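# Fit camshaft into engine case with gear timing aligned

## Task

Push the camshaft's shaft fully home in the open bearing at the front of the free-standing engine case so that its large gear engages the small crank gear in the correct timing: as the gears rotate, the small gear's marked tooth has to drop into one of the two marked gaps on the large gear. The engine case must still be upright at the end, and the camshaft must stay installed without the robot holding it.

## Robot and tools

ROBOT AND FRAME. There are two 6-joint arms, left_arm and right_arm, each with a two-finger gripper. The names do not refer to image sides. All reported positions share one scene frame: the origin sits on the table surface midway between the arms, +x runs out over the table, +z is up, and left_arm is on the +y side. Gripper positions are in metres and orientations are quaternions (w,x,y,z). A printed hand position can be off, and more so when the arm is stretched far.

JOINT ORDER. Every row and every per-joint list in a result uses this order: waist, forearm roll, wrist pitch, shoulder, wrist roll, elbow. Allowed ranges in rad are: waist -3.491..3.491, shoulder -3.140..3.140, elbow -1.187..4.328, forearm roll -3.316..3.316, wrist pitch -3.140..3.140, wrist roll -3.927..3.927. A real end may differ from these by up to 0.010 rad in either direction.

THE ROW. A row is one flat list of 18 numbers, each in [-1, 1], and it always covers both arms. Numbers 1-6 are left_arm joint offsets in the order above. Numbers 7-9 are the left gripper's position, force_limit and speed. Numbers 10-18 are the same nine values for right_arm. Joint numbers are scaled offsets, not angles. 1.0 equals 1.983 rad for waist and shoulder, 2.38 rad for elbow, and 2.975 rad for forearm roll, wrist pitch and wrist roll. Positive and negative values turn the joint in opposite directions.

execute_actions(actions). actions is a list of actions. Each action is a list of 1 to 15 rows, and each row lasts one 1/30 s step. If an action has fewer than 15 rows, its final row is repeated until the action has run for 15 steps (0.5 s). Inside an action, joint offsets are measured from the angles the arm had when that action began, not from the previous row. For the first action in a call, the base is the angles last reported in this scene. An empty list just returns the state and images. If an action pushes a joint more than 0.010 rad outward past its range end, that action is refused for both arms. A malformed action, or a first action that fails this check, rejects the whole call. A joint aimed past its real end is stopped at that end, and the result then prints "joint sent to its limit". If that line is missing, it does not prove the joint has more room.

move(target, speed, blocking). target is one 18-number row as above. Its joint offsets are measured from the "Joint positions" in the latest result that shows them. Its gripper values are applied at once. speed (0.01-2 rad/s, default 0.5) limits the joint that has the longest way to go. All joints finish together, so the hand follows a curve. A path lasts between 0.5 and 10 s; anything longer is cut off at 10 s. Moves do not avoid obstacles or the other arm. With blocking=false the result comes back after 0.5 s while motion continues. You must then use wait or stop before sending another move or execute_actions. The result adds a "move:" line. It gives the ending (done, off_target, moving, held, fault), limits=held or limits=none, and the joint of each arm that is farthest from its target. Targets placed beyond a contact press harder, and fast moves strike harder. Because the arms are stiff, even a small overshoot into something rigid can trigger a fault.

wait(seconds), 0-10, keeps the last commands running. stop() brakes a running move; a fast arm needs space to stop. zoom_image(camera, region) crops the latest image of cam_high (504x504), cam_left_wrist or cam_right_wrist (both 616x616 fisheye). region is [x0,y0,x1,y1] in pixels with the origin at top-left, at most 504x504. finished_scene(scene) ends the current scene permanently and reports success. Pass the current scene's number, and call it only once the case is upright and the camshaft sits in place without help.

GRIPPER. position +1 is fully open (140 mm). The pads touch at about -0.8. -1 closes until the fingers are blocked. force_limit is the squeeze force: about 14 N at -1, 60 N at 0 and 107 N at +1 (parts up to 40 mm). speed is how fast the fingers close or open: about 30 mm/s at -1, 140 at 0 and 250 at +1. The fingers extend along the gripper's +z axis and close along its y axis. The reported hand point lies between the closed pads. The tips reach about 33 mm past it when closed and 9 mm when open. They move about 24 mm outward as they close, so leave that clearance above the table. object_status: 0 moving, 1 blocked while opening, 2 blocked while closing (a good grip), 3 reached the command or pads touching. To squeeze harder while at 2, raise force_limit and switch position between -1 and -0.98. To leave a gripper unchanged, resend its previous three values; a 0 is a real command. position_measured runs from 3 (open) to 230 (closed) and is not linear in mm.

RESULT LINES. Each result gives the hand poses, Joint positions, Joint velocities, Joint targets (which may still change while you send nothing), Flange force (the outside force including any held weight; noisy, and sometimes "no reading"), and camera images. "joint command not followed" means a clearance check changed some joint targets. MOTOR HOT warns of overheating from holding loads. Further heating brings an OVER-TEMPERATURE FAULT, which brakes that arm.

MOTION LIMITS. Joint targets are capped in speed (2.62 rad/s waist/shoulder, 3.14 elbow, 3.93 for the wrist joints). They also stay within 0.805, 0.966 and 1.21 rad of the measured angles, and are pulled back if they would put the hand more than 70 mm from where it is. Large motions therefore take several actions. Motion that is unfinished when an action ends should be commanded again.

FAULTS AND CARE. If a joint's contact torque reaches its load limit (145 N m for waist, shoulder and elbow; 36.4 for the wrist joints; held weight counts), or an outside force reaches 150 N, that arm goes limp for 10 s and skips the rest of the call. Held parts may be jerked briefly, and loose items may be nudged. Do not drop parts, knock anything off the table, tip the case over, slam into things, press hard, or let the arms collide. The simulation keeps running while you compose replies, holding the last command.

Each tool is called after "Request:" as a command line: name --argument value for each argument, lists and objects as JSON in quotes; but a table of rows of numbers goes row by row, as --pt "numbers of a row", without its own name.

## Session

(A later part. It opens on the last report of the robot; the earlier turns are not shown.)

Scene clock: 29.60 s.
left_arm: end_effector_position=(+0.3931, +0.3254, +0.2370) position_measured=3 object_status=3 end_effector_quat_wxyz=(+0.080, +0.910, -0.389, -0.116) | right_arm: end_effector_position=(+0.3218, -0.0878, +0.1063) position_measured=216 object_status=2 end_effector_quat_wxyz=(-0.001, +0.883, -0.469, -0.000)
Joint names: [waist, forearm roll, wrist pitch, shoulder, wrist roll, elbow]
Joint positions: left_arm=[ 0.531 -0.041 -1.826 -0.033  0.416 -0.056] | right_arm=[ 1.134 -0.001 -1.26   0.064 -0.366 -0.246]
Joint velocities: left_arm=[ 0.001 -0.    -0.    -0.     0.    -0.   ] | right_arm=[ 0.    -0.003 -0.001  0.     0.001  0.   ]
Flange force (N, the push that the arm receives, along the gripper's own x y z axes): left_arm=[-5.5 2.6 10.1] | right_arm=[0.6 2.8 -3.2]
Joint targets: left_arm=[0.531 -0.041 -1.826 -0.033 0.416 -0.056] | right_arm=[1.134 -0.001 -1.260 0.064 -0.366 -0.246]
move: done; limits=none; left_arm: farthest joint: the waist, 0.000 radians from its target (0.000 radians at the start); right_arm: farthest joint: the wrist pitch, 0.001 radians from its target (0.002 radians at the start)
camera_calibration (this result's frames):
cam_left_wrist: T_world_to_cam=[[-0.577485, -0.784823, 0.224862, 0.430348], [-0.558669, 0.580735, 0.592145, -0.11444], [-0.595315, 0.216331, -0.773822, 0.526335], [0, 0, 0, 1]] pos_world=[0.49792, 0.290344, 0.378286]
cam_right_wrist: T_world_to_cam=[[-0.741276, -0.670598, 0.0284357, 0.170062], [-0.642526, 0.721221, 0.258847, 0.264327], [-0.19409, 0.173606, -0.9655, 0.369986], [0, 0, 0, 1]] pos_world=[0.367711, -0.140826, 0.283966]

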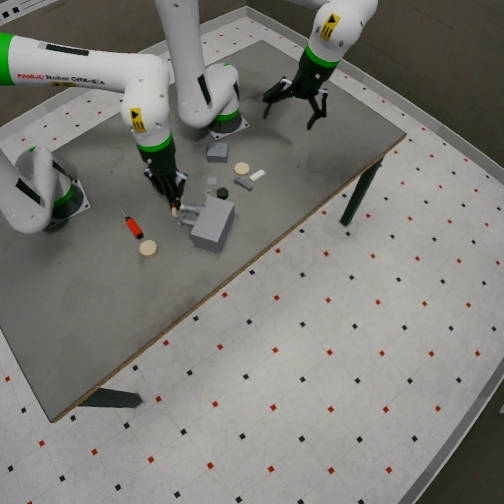

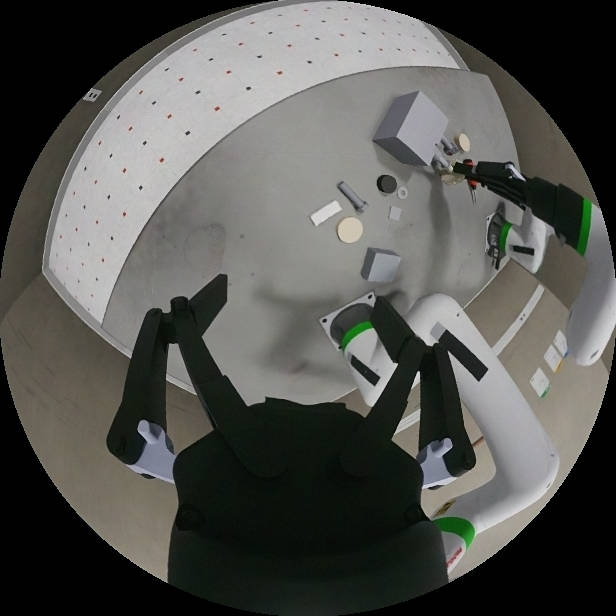

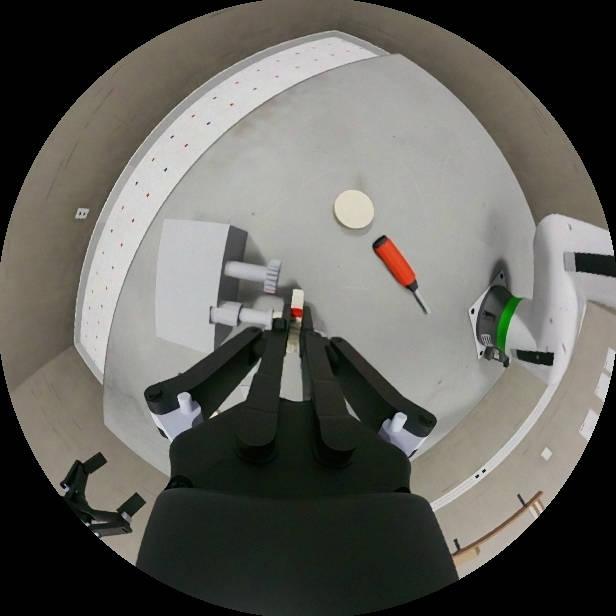

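Request:
move --target '[-0.3515,0.0138,0.111,0.1074,0.684,0.0676,-1,0,0,0.0038,0,-0.0011,-0.003,-0.0193,-0.0011,-1,0,-1]' --speed 0.8

Scene clock: 32.90 s.
left_arm: end_effector_position=(+0.4798, +0.0311, +0.1995) position_measured=233 object_status=3 end_effector_quat_wxyz=(-0.000, +0.966, +0.259, -0.000) | right_arm: end_effector_position=(+0.3186, -0.0867, +0.1078) position_measured=216 object_status=2 end_effector_quat_wxyz=(-0.001, +0.871, -0.491, -0.000)
Joint names: [waist, forearm roll, wrist pitch, shoulder, wrist roll, elbow]
Joint positions: left_arm=[-0.166  0.    -1.496  0.18   2.451  0.105] | right_arm=[ 1.142 -0.001 -1.263  0.058 -0.424 -0.249]
Joint velocities: left_arm=[ 0.001  0.     0.001 -0.     0.     0.001] | right_arm=[-0.    -0.003 -0.002 -0.     0.    -0.   ]
Flange force (N, the push that the arm receives, along the gripper's own x y z axes): left_arm=[1.4 -10.5 8.1] | right_arm=[-0.7 -0.9 0.1]
Joint targets: left_arm=[-0.166 0.000 -1.496 0.180 2.451 0.105] | right_arm=[1.142 -0.001 -1.263 0.058 -0.424 -0.249]
move: done; limits=none; left_arm: farthest joint: the waist, 0.000 radians from its target (0.697 radians at the start); right_arm: farthest joint: the waist, 0.000 radians from its target (0.007 radians at the start)
camera_calibration (this result's frames):
cam_left_wrist: T_world_to_cam=[[0.625362, -0.780181, 0.015528, -0.277534], [-0.701578, -0.553422, 0.448901, 0.259506], [-0.34163, -0.291619, -0.893447, 0.530559], [0, 0, 0, 1]] pos_world=[0.536878, 0.0818111, 0.361843]
cam_right_wrist: T_world_to_cam=[[-0.773786, -0.632808, 0.0284323, 0.181933], [-0.605759, 0.752344, 0.258909, 0.252063], [-0.18523, 0.183117, -0.965483, 0.368633], [0, 0, 0, 1]] pos_world=[0.361749, -0.142012, 0.285475]

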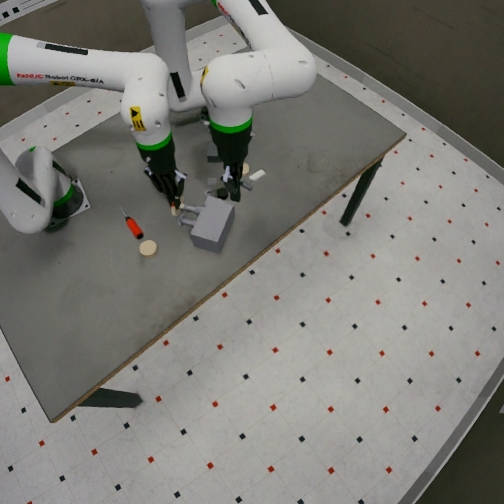

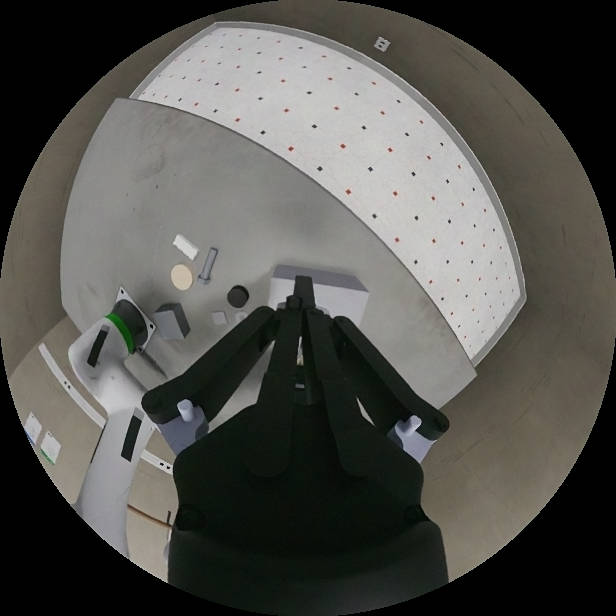

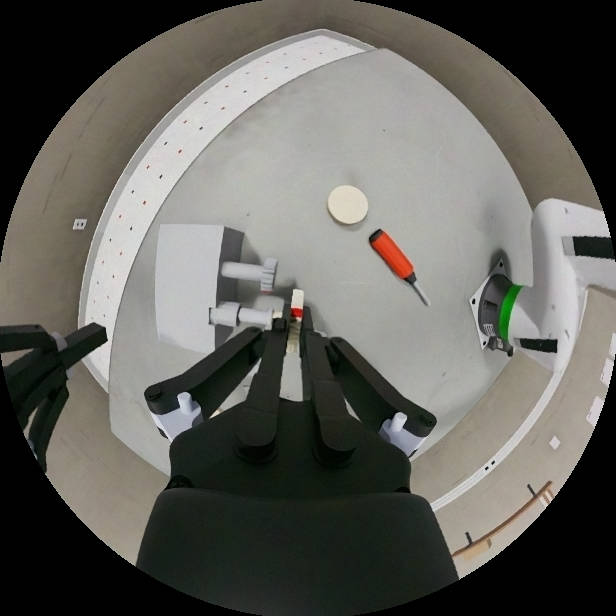

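Request:
move --target '[0,0,0.0844,0.0267,0,-0.083,-0.4,0,0,0,0,0,0,0,0,-1,0,-1]' --speed 0.2

Request:
move --target '[-0.0093,0,0.0009,-0.006,0.0062,-0.0062,-0.4,0,0,-0.0048,0,-0.0006,0.0124,0.0032,0.0111,-1,0,-1]' --speed 0.02

Request:
zoom_image --camera "cam_right_wrist" --region '[130, 200, 330, 400]'

Scene clock: 34.77 s.
left_arm: end_effector_position=(+0.4798, +0.0311, +0.0898) position_measured=179 object_status=3 end_effector_quat_wxyz=(+0.000, +0.966, +0.259, -0.000) | right_arm: end_effector_position=(+0.3186, -0.0867, +0.1078) position_measured=216 object_status=2 end_effector_quat_wxyz=(-0.001, +0.871, -0.491, -0.000)
Joint names: [waist, forearm roll, wrist pitch, shoulder, wrist roll, elbow]
Joint positions: left_arm=[-0.166  0.    -1.245  0.233  2.451 -0.093] | right_arm=[ 1.142 -0.001 -1.263  0.058 -0.424 -0.249]
Joint velocities: left_arm=[ 0.001 -0.001 -0.    -0.001 -0.    -0.002] | right_arm=[-0.     0.    -0.001 -0.     0.    -0.   ]
Flange force (N, the push that the arm receives, along the gripper's own x y z axes): left_arm=[-0.4 -8.6 5.7] | right_arm=[0.6 0.8 -0.6]
Joint targets: left_arm=[-0.166 0.000 -1.245 0.233 2.451 -0.093] | right_arm=[1.142 -0.001 -1.263 0.058 -0.424 -0.249]
move: done; limits=none; left_arm: farthest joint: the waist, 0.000 radians from its target (0.000 radians at the start); right_arm: farthest joint: the waist, 0.000 radians from its target (0.000 radians at the start)
camera_calibration (this result's frames):
cam_left_wrist: T_world_to_cam=[[0.625391, -0.780147, 0.0160336, -0.275967], [-0.701779, -0.553348, 0.448677, 0.308894], [-0.341162, -0.291851, -0.89355, 0.432307], [0, 0, 0, 1]] pos_world=[0.536849, 0.0818003, 0.252119]
cam_right_wrist: T_world_to_cam=[[-0.773787, -0.632808, 0.0284323, 0.181933], [-0.605759, 0.752344, 0.258909, 0.252063], [-0.18523, 0.183117, -0.965483, 0.368633], [0, 0, 0, 1]] pos_world=[0.361749, -0.142012, 0.285475]

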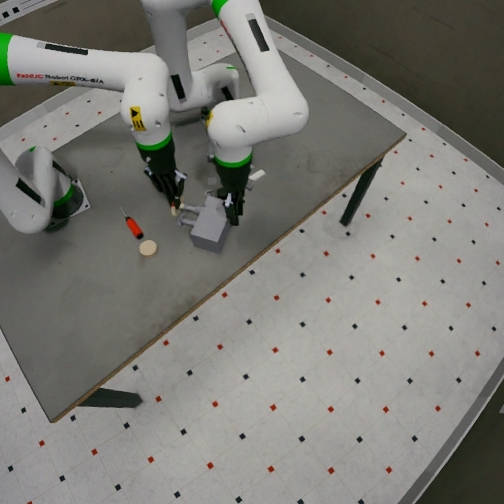

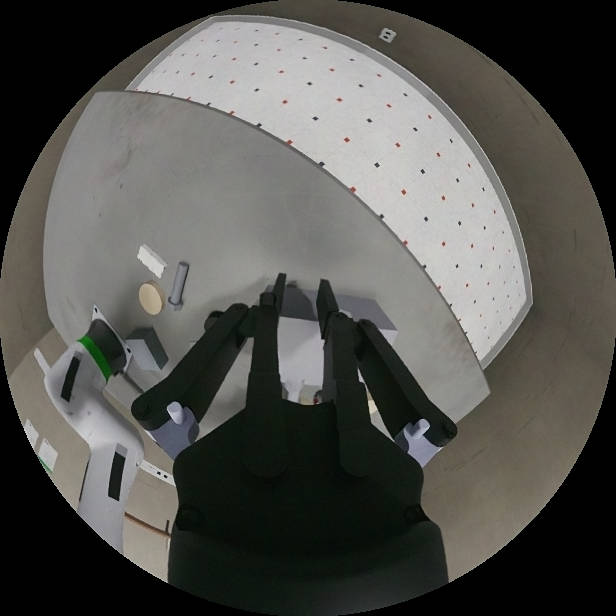

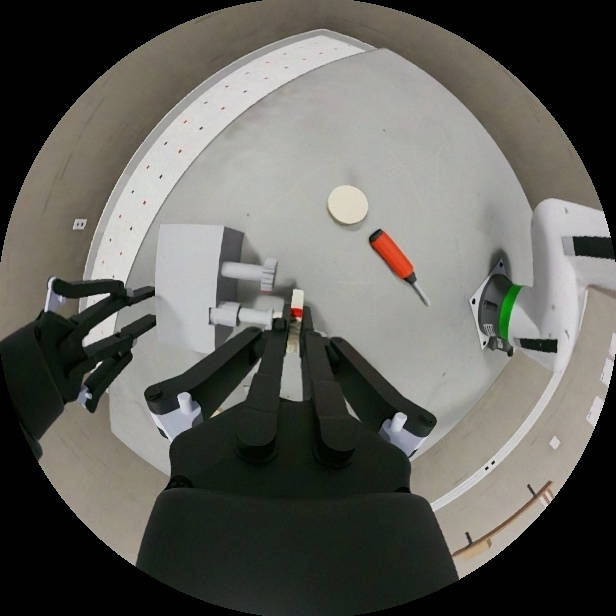

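Scene clock: 45.93 s.
left_arm: end_effector_position=(+0.4695, +0.0254, +0.0897) position_measured=179 object_status=3 end_effector_quat_wxyz=(-0.000, +0.966, +0.259, +0.000) | right_arm: end_effector_position=(+0.3234, -0.0844, +0.1071) position_measured=216 object_status=2 end_effector_quat_wxyz=(+0.003, +0.871, -0.491, -0.002)
Joint names: [waist, forearm roll, wrist pitch, shoulder, wrist roll, elbow]
Joint positions: left_arm=[-0.185 -0.    -1.242  0.221  2.47  -0.107] | right_arm=[ 1.134 -0.003 -1.27   0.078 -0.416 -0.228]
Joint velocities: left_arm=[-0.001 -0.001 -0.     0.     0.001 -0.001] | right_arm=[ 0.     0.002 -0.001 -0.     0.001  0.   ]
Flange force (N, the push that the arm receives, along the gripper's own x y z axes): left_arm=[135.8 -24.7 -41.8] | right_arm=[4.9 86.6 -43.4]
Joint targets: left_arm=[-0.185 0.000 -1.242 0.221 2.470 -0.107] | right_arm=[1.134 -0.001 -1.266 0.078 -0.416 -0.227]
TORQUE FAULT: the external load on the wrist pitch of the right arm reached its load limit, and that arm stopped for 10 seconds. That time counts as 19 of the actions that you can send in this scene. A torque fault stops only its own arm. That arm's remaining commands of this call were not run. That arm holds where it stopped, with its grip as last carried out, and accepts commands again: back off and push less far. That arm stops again, at the same cost, whenever a joint's load reaches its limit.
move: fault (right_arm); limits=none; left_arm: farthest joint: the waist, 0.000 radians from its target (0.018 radians at the start); right_arm: farthest joint: the elbow, 0.006 radians from its target (0.026 radians at the start)
camera_calibration (this result's frames):
cam_left_wrist: T_world_to_cam=[[0.625237, -0.78028, 0.01556, -0.273801], [-0.701916, -0.553504, 0.448272, 0.298669], [-0.341165, -0.291198, -0.893762, 0.426997], [0, 0, 0, 1]] pos_world=[0.526508, 0.0760134, 0.252009]
cam_right_wrist: T_world_to_cam=[[-0.77393, -0.632261, 0.0357421, 0.186463], [-0.603929, 0.753876, 0.25873, 0.253031], [-0.19053, 0.178653, -0.965288, 0.369775], [0, 0, 0, 1]] pos_world=[0.367575, -0.138922, 0.284808]

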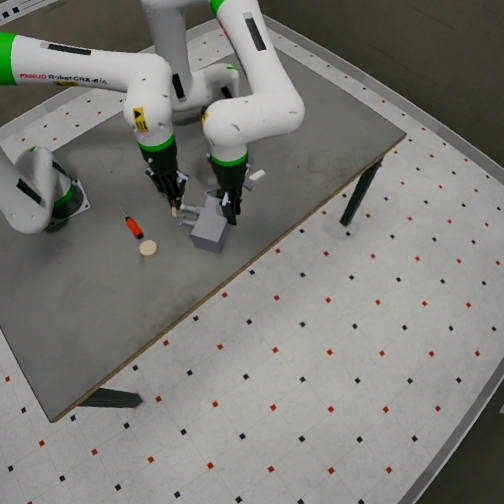

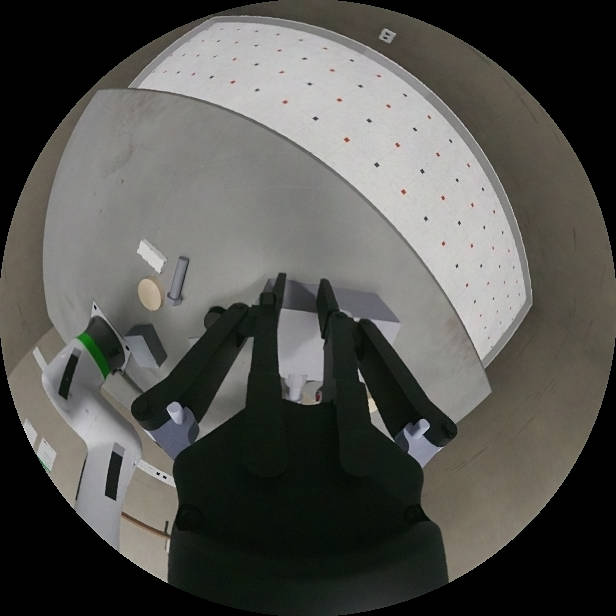

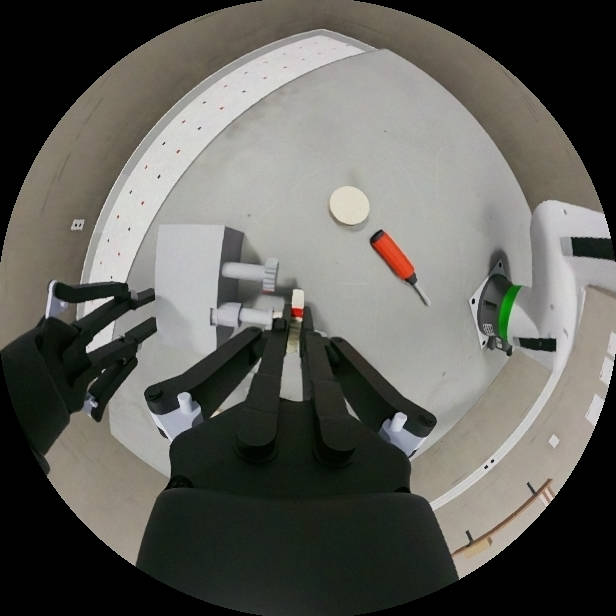

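Region (130, 200, 330, 400) of cam_right_wrist's 616x616 image, scaled by 2.520, with more detail than that image has.

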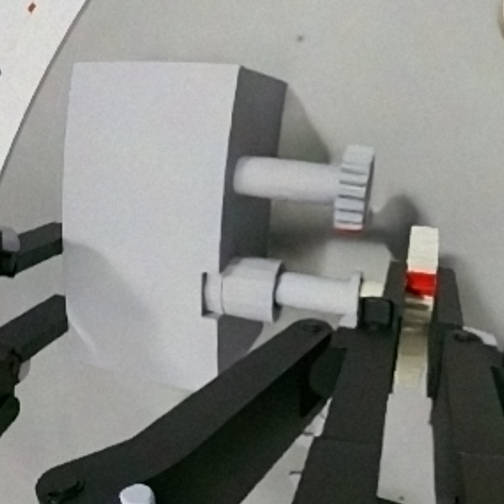

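Request:
move --target '[0.0047,0,-0.0004,0.003,-0.0031,0.0031,-0.4,0,0,0.004,0.0007,0.0008,-0.0109,-0.0027,-0.0074,-1,0,-1]' --speed 0.02

Request:
move --target '[0,0,0,0,0,0,-0.4,0,0,-0.0024,0,-0.0003,0.0062,0.0016,0.0055,-1,0,-1]' --speed 0.02

Request:
zoom_image --camera "cam_right_wrist" --region '[130, 200, 330, 400]'

Scene clock: 56.20 s.
left_arm: end_effector_position=(+0.4748, +0.0284, +0.0897) position_measured=179 object_status=3 end_effector_quat_wxyz=(-0.000, +0.966, +0.259, +0.000) | right_arm: end_effector_position=(+0.3225, -0.0854, +0.1068) position_measured=216 object_status=2 end_effector_quat_wxyz=(+0.005, +0.871, -0.491, -0.002)
Joint names: [waist, forearm roll, wrist pitch, shoulder, wrist roll, elbow]
Joint positions: left_arm=[-0.175 -0.    -1.243  0.227  2.46  -0.1  ] | right_arm=[ 1.134 -0.003 -1.273  0.078 -0.416 -0.229]
Joint velocities: left_arm=[ 0.002  0.     0.001 -0.001  0.001 -0.   ] | right_arm=[ 0.001  0.001 -0.     0.    -0.    -0.   ]
Flange force (N, the push that the arm receives, along the gripper's own x y z axes): left_arm=[-0.2 -6.1 6.8] | right_arm=[0.5 6.7 -9.8]
Joint targets: left_arm=[-0.175 -0.000 -1.243 0.227 2.460 -0.100] | right_arm=[1.134 -0.003 -1.272 0.078 -0.416 -0.229]
TORQUE FAULT: the external load on the wrist pitch of the right arm reached its load limit, and that arm stopped for 10 seconds. That time counts as 17 of the actions that you can send in this scene. A torque fault stops only its own arm. That arm's remaining commands of this call were not run. That arm holds where it stopped, with its grip as last carried out, and accepts commands again: back off and push less far. That arm stops again, at the same cost, whenever a joint's load reaches its limit.
move: fault (right_arm); limits=none; left_arm: farthest joint: the waist, 0.000 radians from its target (0.009 radians at the start); right_arm: farthest joint: the shoulder, 0.022 radians from its target (0.022 radians at the start)
camera_calibration (this result's frames):
cam_left_wrist: T_world_to_cam=[[0.625309, -0.780218, 0.0157623, -0.274874], [-0.70196, -0.553535, 0.448164, 0.304018], [-0.340941, -0.291306, -0.893812, 0.429591], [0, 0, 0, 1]] pos_world=[0.531755, 0.0789651, 0.252056]
cam_right_wrist: T_world_to_cam=[[-0.773957, -0.632025, 0.0391751, 0.184797], [-0.603153, 0.754617, 0.258379, 0.253129], [-0.192864, 0.176345, -0.965249, 0.369979], [0, 0, 0, 1]] pos_world=[0.367056, -0.139463, 0.284479]

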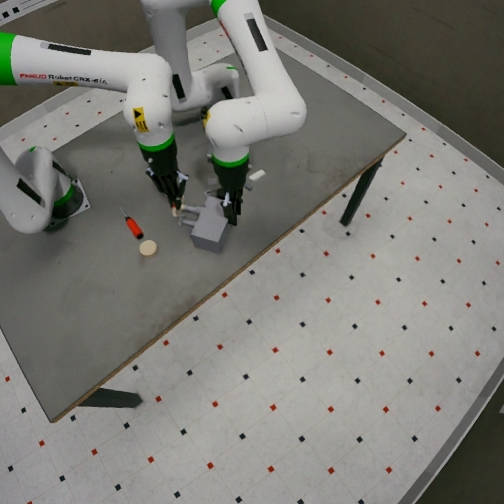

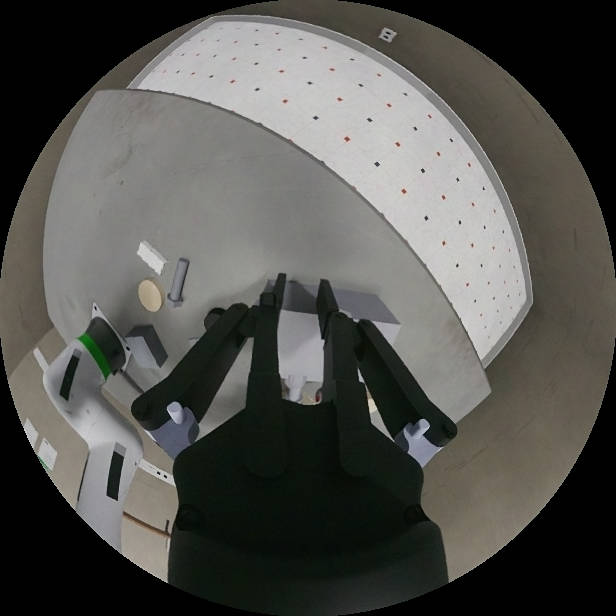

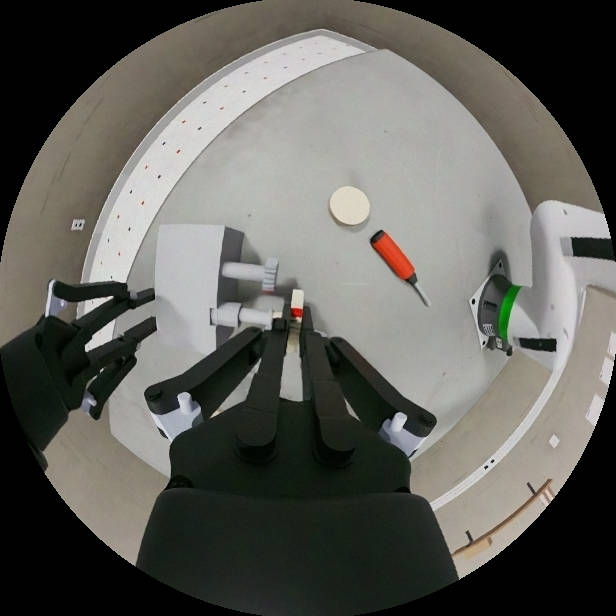

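not run: a fault stop came before this call.

Region (130, 200, 330, 400) of cam_right_wrist's 616x616 image, scaled by 2.520, with more detail than that image has.

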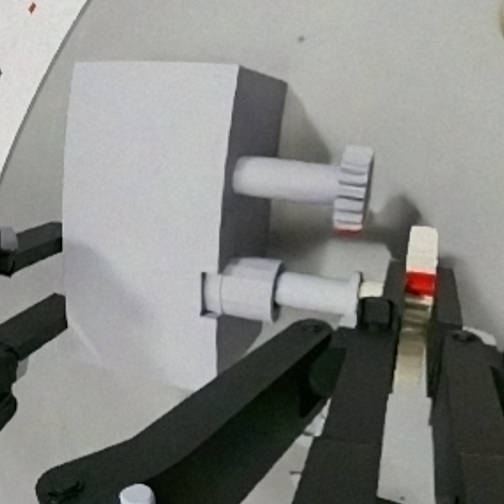

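Request:
move --target '[0,0,0,0,0,0,-0.4,0,0,0.004,0.0007,0.0018,-0.0109,-0.0027,-0.007,-1,0,-1]' --speed 0.02

Request:
move --target '[0,0,0,0,0,0,-0.4,0,0,-0.003,0,-0.0003,0.0075,0.002,0.0066,-1,0,-1]' --speed 0.02

Request:
zoom_image --camera "cam_right_wrist" --region '[130, 200, 330, 400]'

Scene clock: 57.70 s.
left_arm: end_effector_position=(+0.4748, +0.0284, +0.0897) position_measured=179 object_status=3 end_effector_quat_wxyz=(-0.000, +0.966, +0.259, +0.000) | right_arm: end_effector_position=(+0.3183, -0.0866, +0.1097) position_measured=216 object_status=2 end_effector_quat_wxyz=(-0.001, +0.871, -0.491, -0.001)
Joint names: [waist, forearm roll, wrist pitch, shoulder, wrist roll, elbow]
Joint positions: left_arm=[-0.175 -0.    -1.243  0.227  2.46  -0.1  ] | right_arm=[ 1.142 -0.001 -1.268  0.057 -0.424 -0.246]
Joint velocities: left_arm=[-0.001  0.     0.002 -0.     0.001  0.001] | right_arm=[-0.    -0.001 -0.001 -0.    -0.     0.   ]
Flange force (N, the push that the arm receives, along the gripper's own x y z axes): left_arm=[2.7 -6.8 3.8] | right_arm=[2.5 -6.2 12.8]
Joint targets: left_arm=[-0.175 -0.000 -1.243 0.227 2.460 -0.100] | right_arm=[1.142 -0.001 -1.268 0.057 -0.424 -0.246]
move: done; limits=none; left_arm: farthest joint: the waist, 0.000 radians from its target (0.000 radians at the start); right_arm: farthest joint: the waist, 0.000 radians from its target (0.008 radians at the start)
camera_calibration (this result's frames):
cam_left_wrist: T_world_to_cam=[[0.625309, -0.780218, 0.0157623, -0.274874], [-0.70196, -0.553535, 0.448164, 0.304018], [-0.340941, -0.291306, -0.893812, 0.429591], [0, 0, 0, 1]] pos_world=[0.531755, 0.0789651, 0.252056]
cam_right_wrist: T_world_to_cam=[[-0.773889, -0.632669, 0.0287337, 0.181709], [-0.605486, 0.752417, 0.259336, 0.251239], [-0.185694, 0.183299, -0.96536, 0.370489], [0, 0, 0, 1]] pos_world=[0.361542, -0.141986, 0.287278]

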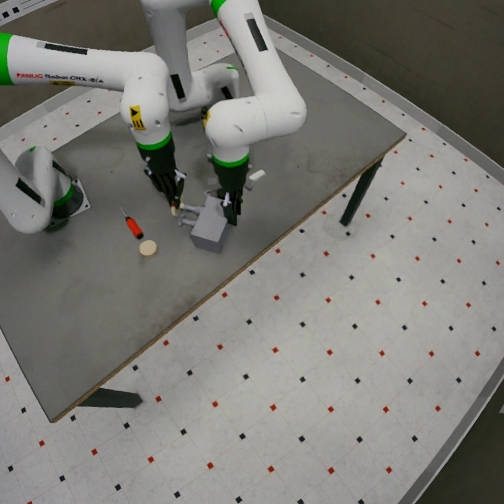

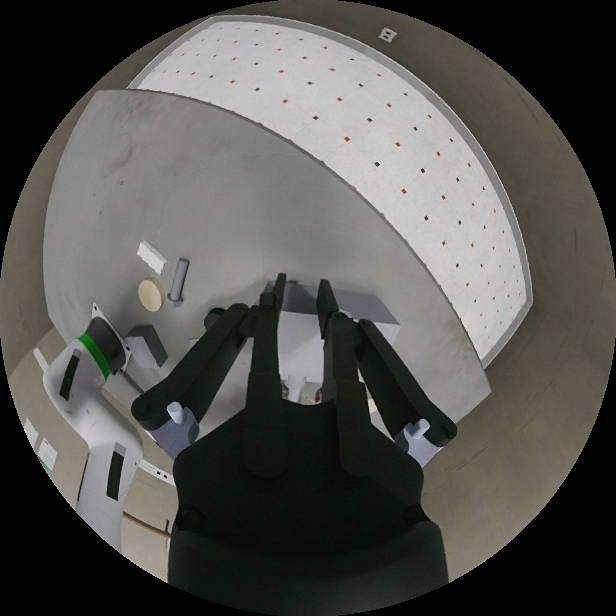

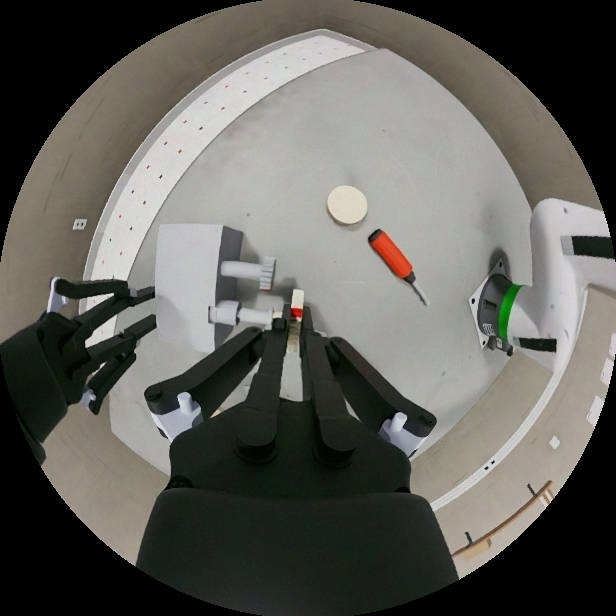

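Scene clock: 58.70 s.
left_arm: end_effector_position=(+0.4748, +0.0284, +0.0897) position_measured=179 object_status=3 end_effector_quat_wxyz=(-0.000, +0.966, +0.259, +0.000) | right_arm: end_effector_position=(+0.3234, -0.0838, +0.1096) position_measured=216 object_status=2 end_effector_quat_wxyz=(-0.000, +0.871, -0.491, -0.001)
Joint names: [waist, forearm roll, wrist pitch, shoulder, wrist roll, elbow]
Joint positions: left_arm=[-0.175 -0.001 -1.243  0.227  2.46  -0.1  ] | right_arm=[ 1.136 -0.001 -1.269  0.071 -0.418 -0.23 ]
Joint velocities: left_arm=[-0.     0.001 -0.001 -0.    -0.    -0.   ] | right_arm=[-0.001 -0.001  0.002 -0.    -0.     0.   ]
Flange force (N, the push that the arm receives, along the gripper's own x y z axes): left_arm=[9.1 -7.6 6.2] | right_arm=[-0.2 10.5 8.1]
Joint targets: left_arm=[-0.175 -0.000 -1.243 0.227 2.460 -0.100] | right_arm=[1.136 -0.001 -1.268 0.071 -0.418 -0.230]
move: done; limits=none; left_arm: farthest joint: the forearm roll, 0.001 radians from its target (0.000 radians at the start); right_arm: farthest joint: the waist, 0.000 radians from its target (0.006 radians at the start)
camera_calibration (this result's frames):
cam_left_wrist: T_world_to_cam=[[0.625314, -0.780212, 0.0158524, -0.274908], [-0.702045, -0.553564, 0.447996, 0.304152], [-0.340756, -0.291267, -0.893895, 0.429557], [0, 0, 0, 1]] pos_world=[0.531807, 0.0789971, 0.252078]
cam_right_wrist: T_world_to_cam=[[-0.773883, -0.632662, 0.0290299, 0.187492], [-0.605442, 0.752483, 0.259247, 0.252205], [-0.18586, 0.183051, -0.965375, 0.370895], [0, 0, 0, 1]] pos_world=[0.366727, -0.139054, 0.287226]

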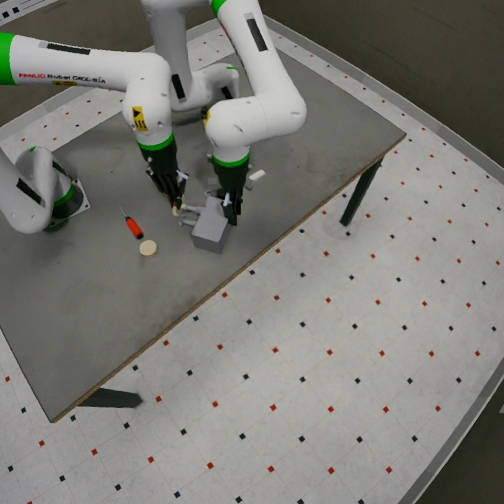

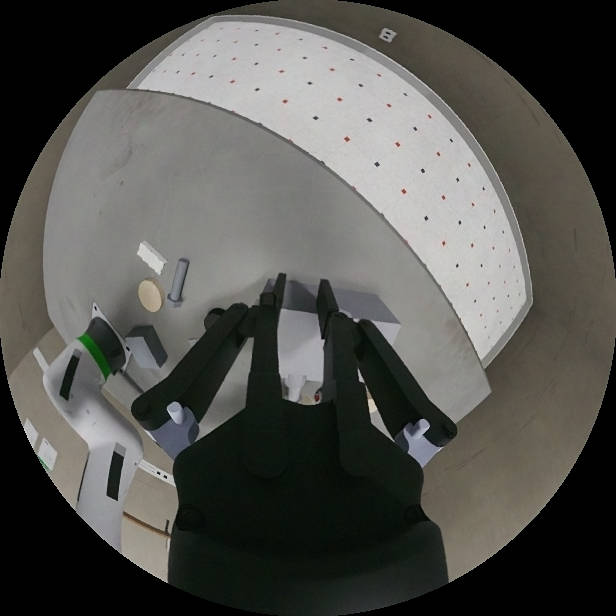

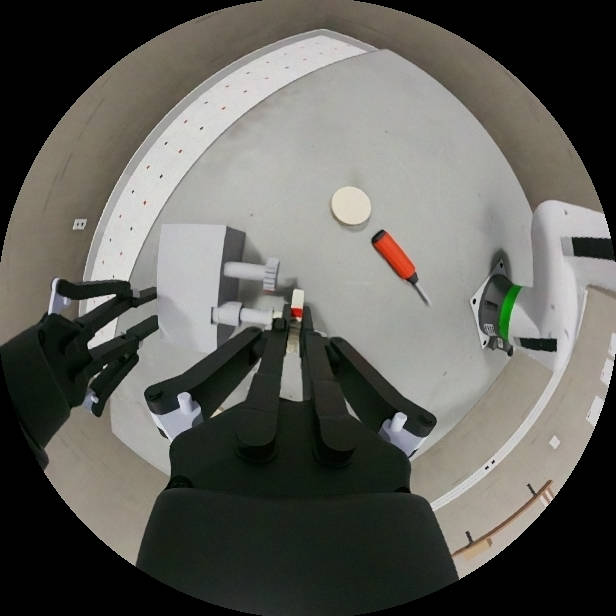

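Region (130, 200, 330, 400) of cam_right_wrist's 616x616 image, scaled by 2.520, with more detail than that image has.

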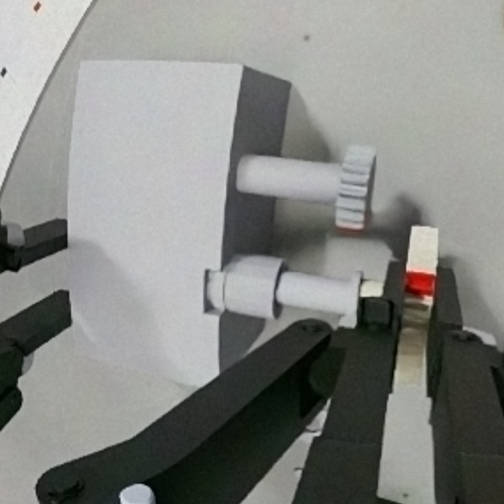

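Request:
move --target '[0,0,0,0,0,0,-0.4,0,0,-0.0008,0,0.0006,0.0022,0.0005,0.0011,-1,0,-1]' --speed 0.01

Scene clock: 59.57 s.
left_arm: end_effector_position=(+0.4749, +0.0284, +0.0897) position_measured=179 object_status=3 end_effector_quat_wxyz=(-0.000, +0.966, +0.259, +0.000) | right_arm: end_effector_position=(+0.3247, -0.0831, +0.1087) position_measured=216 object_status=2 end_effector_quat_wxyz=(-0.000, +0.871, -0.491, -0.001)
Joint names: [waist, forearm roll, wrist pitch, shoulder, wrist roll, elbow]
Joint positions: left_arm=[-0.175 -0.001 -1.243  0.227  2.46  -0.1  ] | right_arm=[ 1.134 -0.001 -1.267  0.076 -0.417 -0.227]
Joint velocities: left_arm=[-0.001  0.     0.001  0.     0.     0.   ] | right_arm=[0.    0.001 0.003 0.    0.001 0.   ]
Flange force (N, the push that the arm receives, along the gripper's own x y z axes): left_arm=[32.2 -10.2 4.8] | right_arm=[0.8 43.2 -18.8]
Joint targets: left_arm=[-0.175 -0.001 -1.243 0.227 2.460 -0.100] | right_arm=[1.134 -0.001 -1.267 0.076 -0.417 -0.227]
move: done; limits=none; left_arm: farthest joint: the waist, 0.000 radians from its target (0.000 radians at the start); right_arm: farthest joint: the waist, 0.000 radians from its target (0.001 radians at the start)
camera_calibration (this result's frames):
cam_left_wrist: T_world_to_cam=[[0.625325, -0.780202, 0.0159123, -0.274929], [-0.702115, -0.553606, 0.447834, 0.30428], [-0.340591, -0.291214, -0.893975, 0.429534], [0, 0, 0, 1]] pos_world=[0.531856, 0.0790378, 0.252101]
cam_right_wrist: T_world_to_cam=[[-0.773959, -0.632563, 0.0292023, 0.188953], [-0.605306, 0.752579, 0.259288, 0.252655], [-0.185993, 0.183002, -0.965358, 0.370213], [0, 0, 0, 1]] pos_world=[0.368032, -0.138368, 0.28636]

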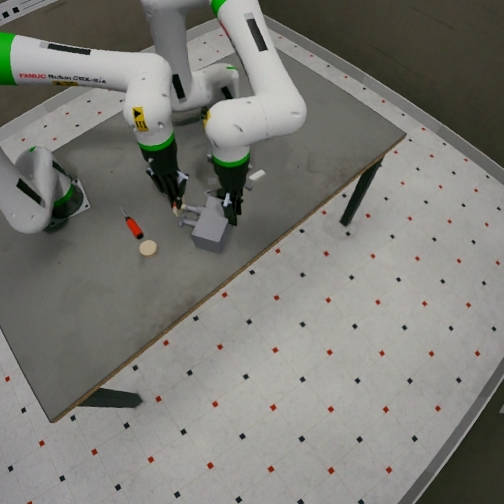

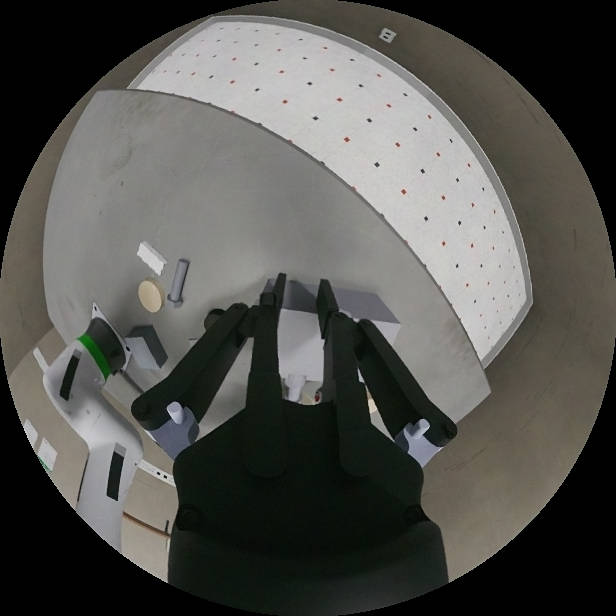

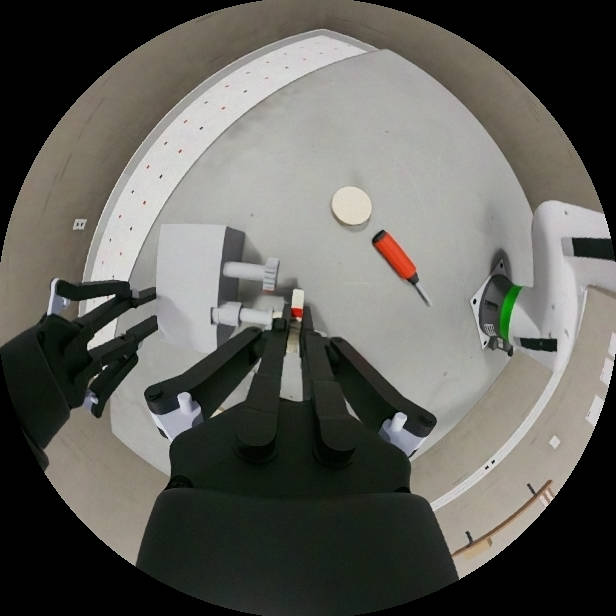

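Request:
move --target '[0,0,0,0,0,0,-0.4,0,0,0,0,-0.0169,0.0163,0,0.0179,-1,0,-1]' --speed 0.03

Request:
move --target '[0,0,0,0,0,0,-0.4,0,0,-0.0007,0,-0.0002,0.0024,0.0005,0.0022,-1,0,-1]' --speed 0.01

Scene clock: 61.67 s.
left_arm: end_effector_position=(+0.4749, +0.0284, +0.0897) position_measured=179 object_status=3 end_effector_quat_wxyz=(-0.000, +0.966, +0.259, +0.000) | right_arm: end_effector_position=(+0.3248, -0.0829, +0.1120) position_measured=216 object_status=2 end_effector_quat_wxyz=(+0.020, +0.871, -0.491, -0.003)
Joint names: [waist, forearm roll, wrist pitch, shoulder, wrist roll, elbow]
Joint positions: left_arm=[-0.175 -0.001 -1.243  0.227  2.46  -0.1  ] | right_arm=[ 1.134 -0.001 -1.317  0.108 -0.417 -0.185]
Joint velocities: left_arm=[-0.    -0.001  0.002  0.    -0.    -0.   ] | right_arm=[ 0.     0.001  0.001 -0.    -0.     0.   ]
Flange force (N, the push that the arm receives, along the gripper's own x y z axes): left_arm=[16.9 -2.1 4.0] | right_arm=[-1.3 6.5 4.0]
Joint targets: left_arm=[-0.175 -0.001 -1.243 0.227 2.460 -0.100] | right_arm=[1.134 -0.001 -1.317 0.108 -0.417 -0.185]
move: done; limits=none; left_arm: farthest joint: the waist, 0.000 radians from its target (0.000 radians at the start); right_arm: farthest joint: the waist, 0.000 radians from its target (0.000 radians at the start)
camera_calibration (this result's frames):
cam_left_wrist: T_world_to_cam=[[0.625326, -0.780202, 0.0158928, -0.27492], [-0.702106, -0.55361, 0.447844, 0.304271], [-0.34061, -0.291207, -0.89397, 0.429541], [0, 0, 0, 1]] pos_world=[0.531851, 0.0790395, 0.2521]
cam_right_wrist: T_world_to_cam=[[-0.772822, -0.63101, 0.067624, 0.184546], [-0.599527, 0.760871, 0.24828, 0.251785], [-0.20812, 0.151333, -0.966325, 0.378048], [0, 0, 0, 1]] pos_world=[0.372252, -0.132337, 0.290324]

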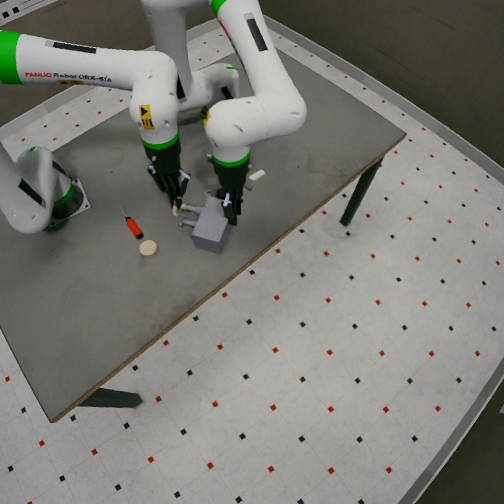

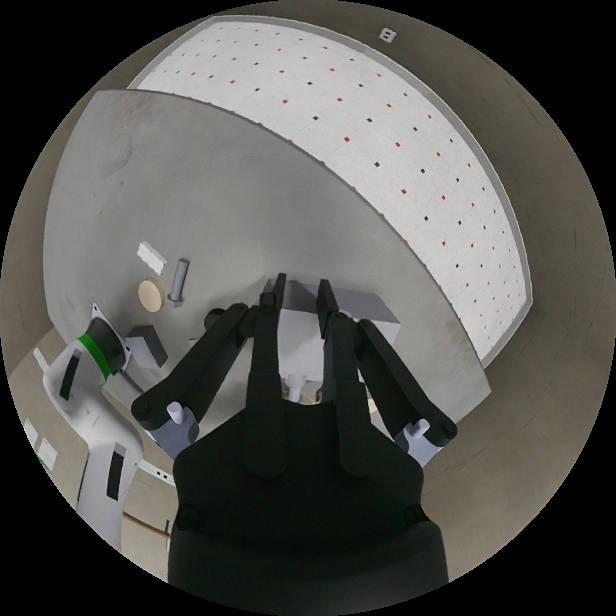

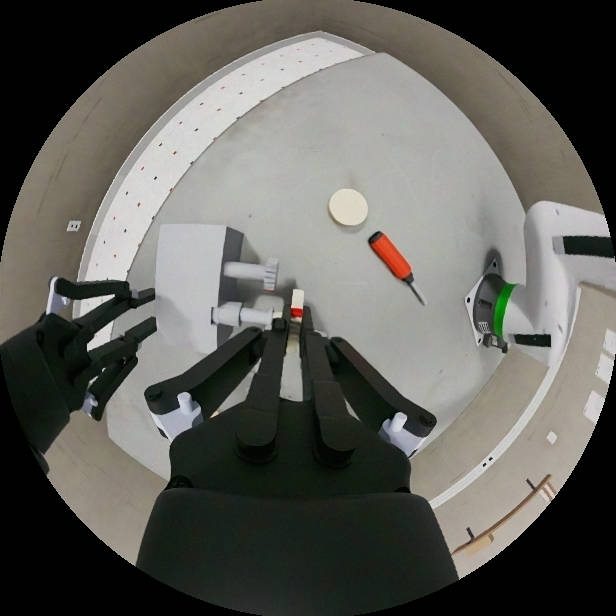

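Scene clock: 62.40 s.
left_arm: end_effector_position=(+0.4749, +0.0284, +0.0897) position_measured=179 object_status=3 end_effector_quat_wxyz=(-0.000, +0.966, +0.259, +0.000) | right_arm: end_effector_position=(+0.3262, -0.0819, +0.1120) position_measured=216 object_status=2 end_effector_quat_wxyz=(+0.020, +0.871, -0.491, -0.003)
Joint names: [waist, forearm roll, wrist pitch, shoulder, wrist roll, elbow]
Joint positions: left_arm=[-0.175 -0.001 -1.243  0.227  2.46  -0.1  ] | right_arm=[ 1.133 -0.001 -1.318  0.113 -0.415 -0.18 ]
Joint velocities: left_arm=[ 0.001 -0.    -0.001  0.001  0.    -0.   ] | right_arm=[-0.    -0.001 -0.001  0.     0.     0.   ]
Flange force (N, the push that the arm receives, along the gripper's own x y z axes): left_arm=[40.5 -6.8 5.3] | right_arm=[0.1 49.0 -14.3]
Joint targets: left_arm=[-0.175 -0.001 -1.243 0.227 2.460 -0.100] | right_arm=[1.133 -0.001 -1.318 0.113 -0.415 -0.180]
move: done; limits=none; left_arm: farthest joint: the waist, 0.000 radians from its target (0.000 radians at the start); right_arm: farthest joint: the wrist pitch, 0.001 radians from its target (0.000 radians at the start)
camera_calibration (this result's frames):
cam_left_wrist: T_world_to_cam=[[0.625325, -0.780201, 0.0159518, -0.274946], [-0.702134, -0.553599, 0.447813, 0.304298], [-0.340553, -0.291229, -0.893985, 0.429521], [0, 0, 0, 1]] pos_world=[0.531864, 0.0790347, 0.252103]
cam_right_wrist: T_world_to_cam=[[-0.772751, -0.631039, 0.0681628, 0.186181], [-0.599467, 0.76091, 0.248305, 0.251846], [-0.208556, 0.151017, -0.966281, 0.378264], [0, 0, 0, 1]] pos_world=[0.373734, -0.131269, 0.290284]

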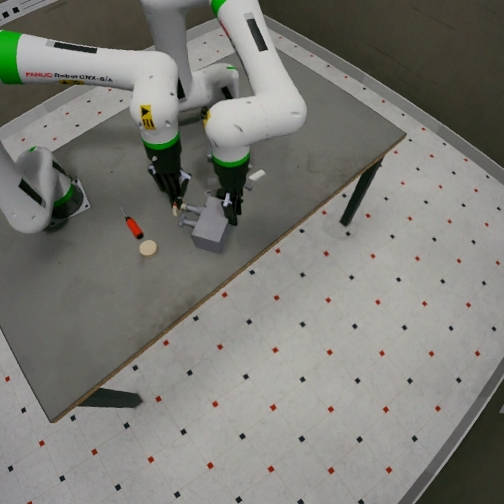

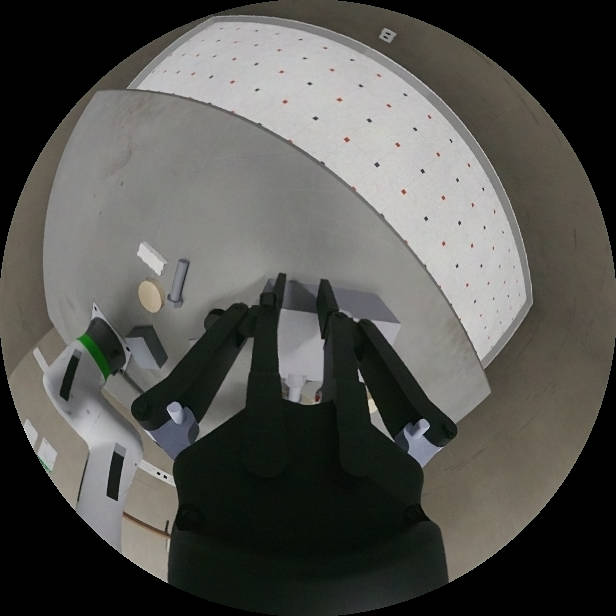

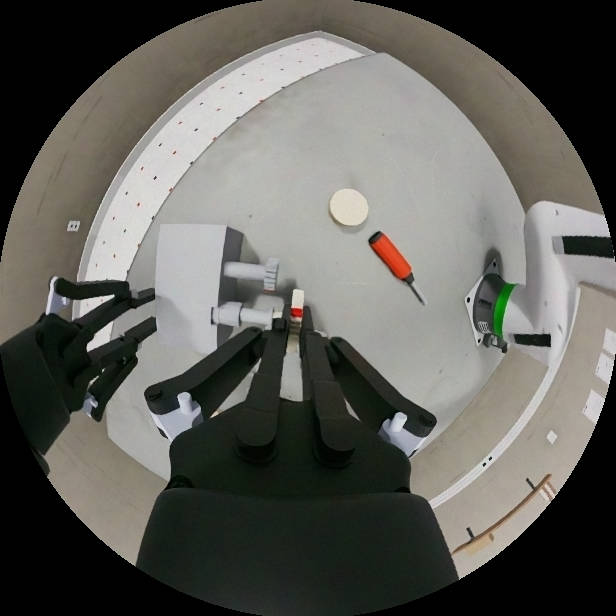

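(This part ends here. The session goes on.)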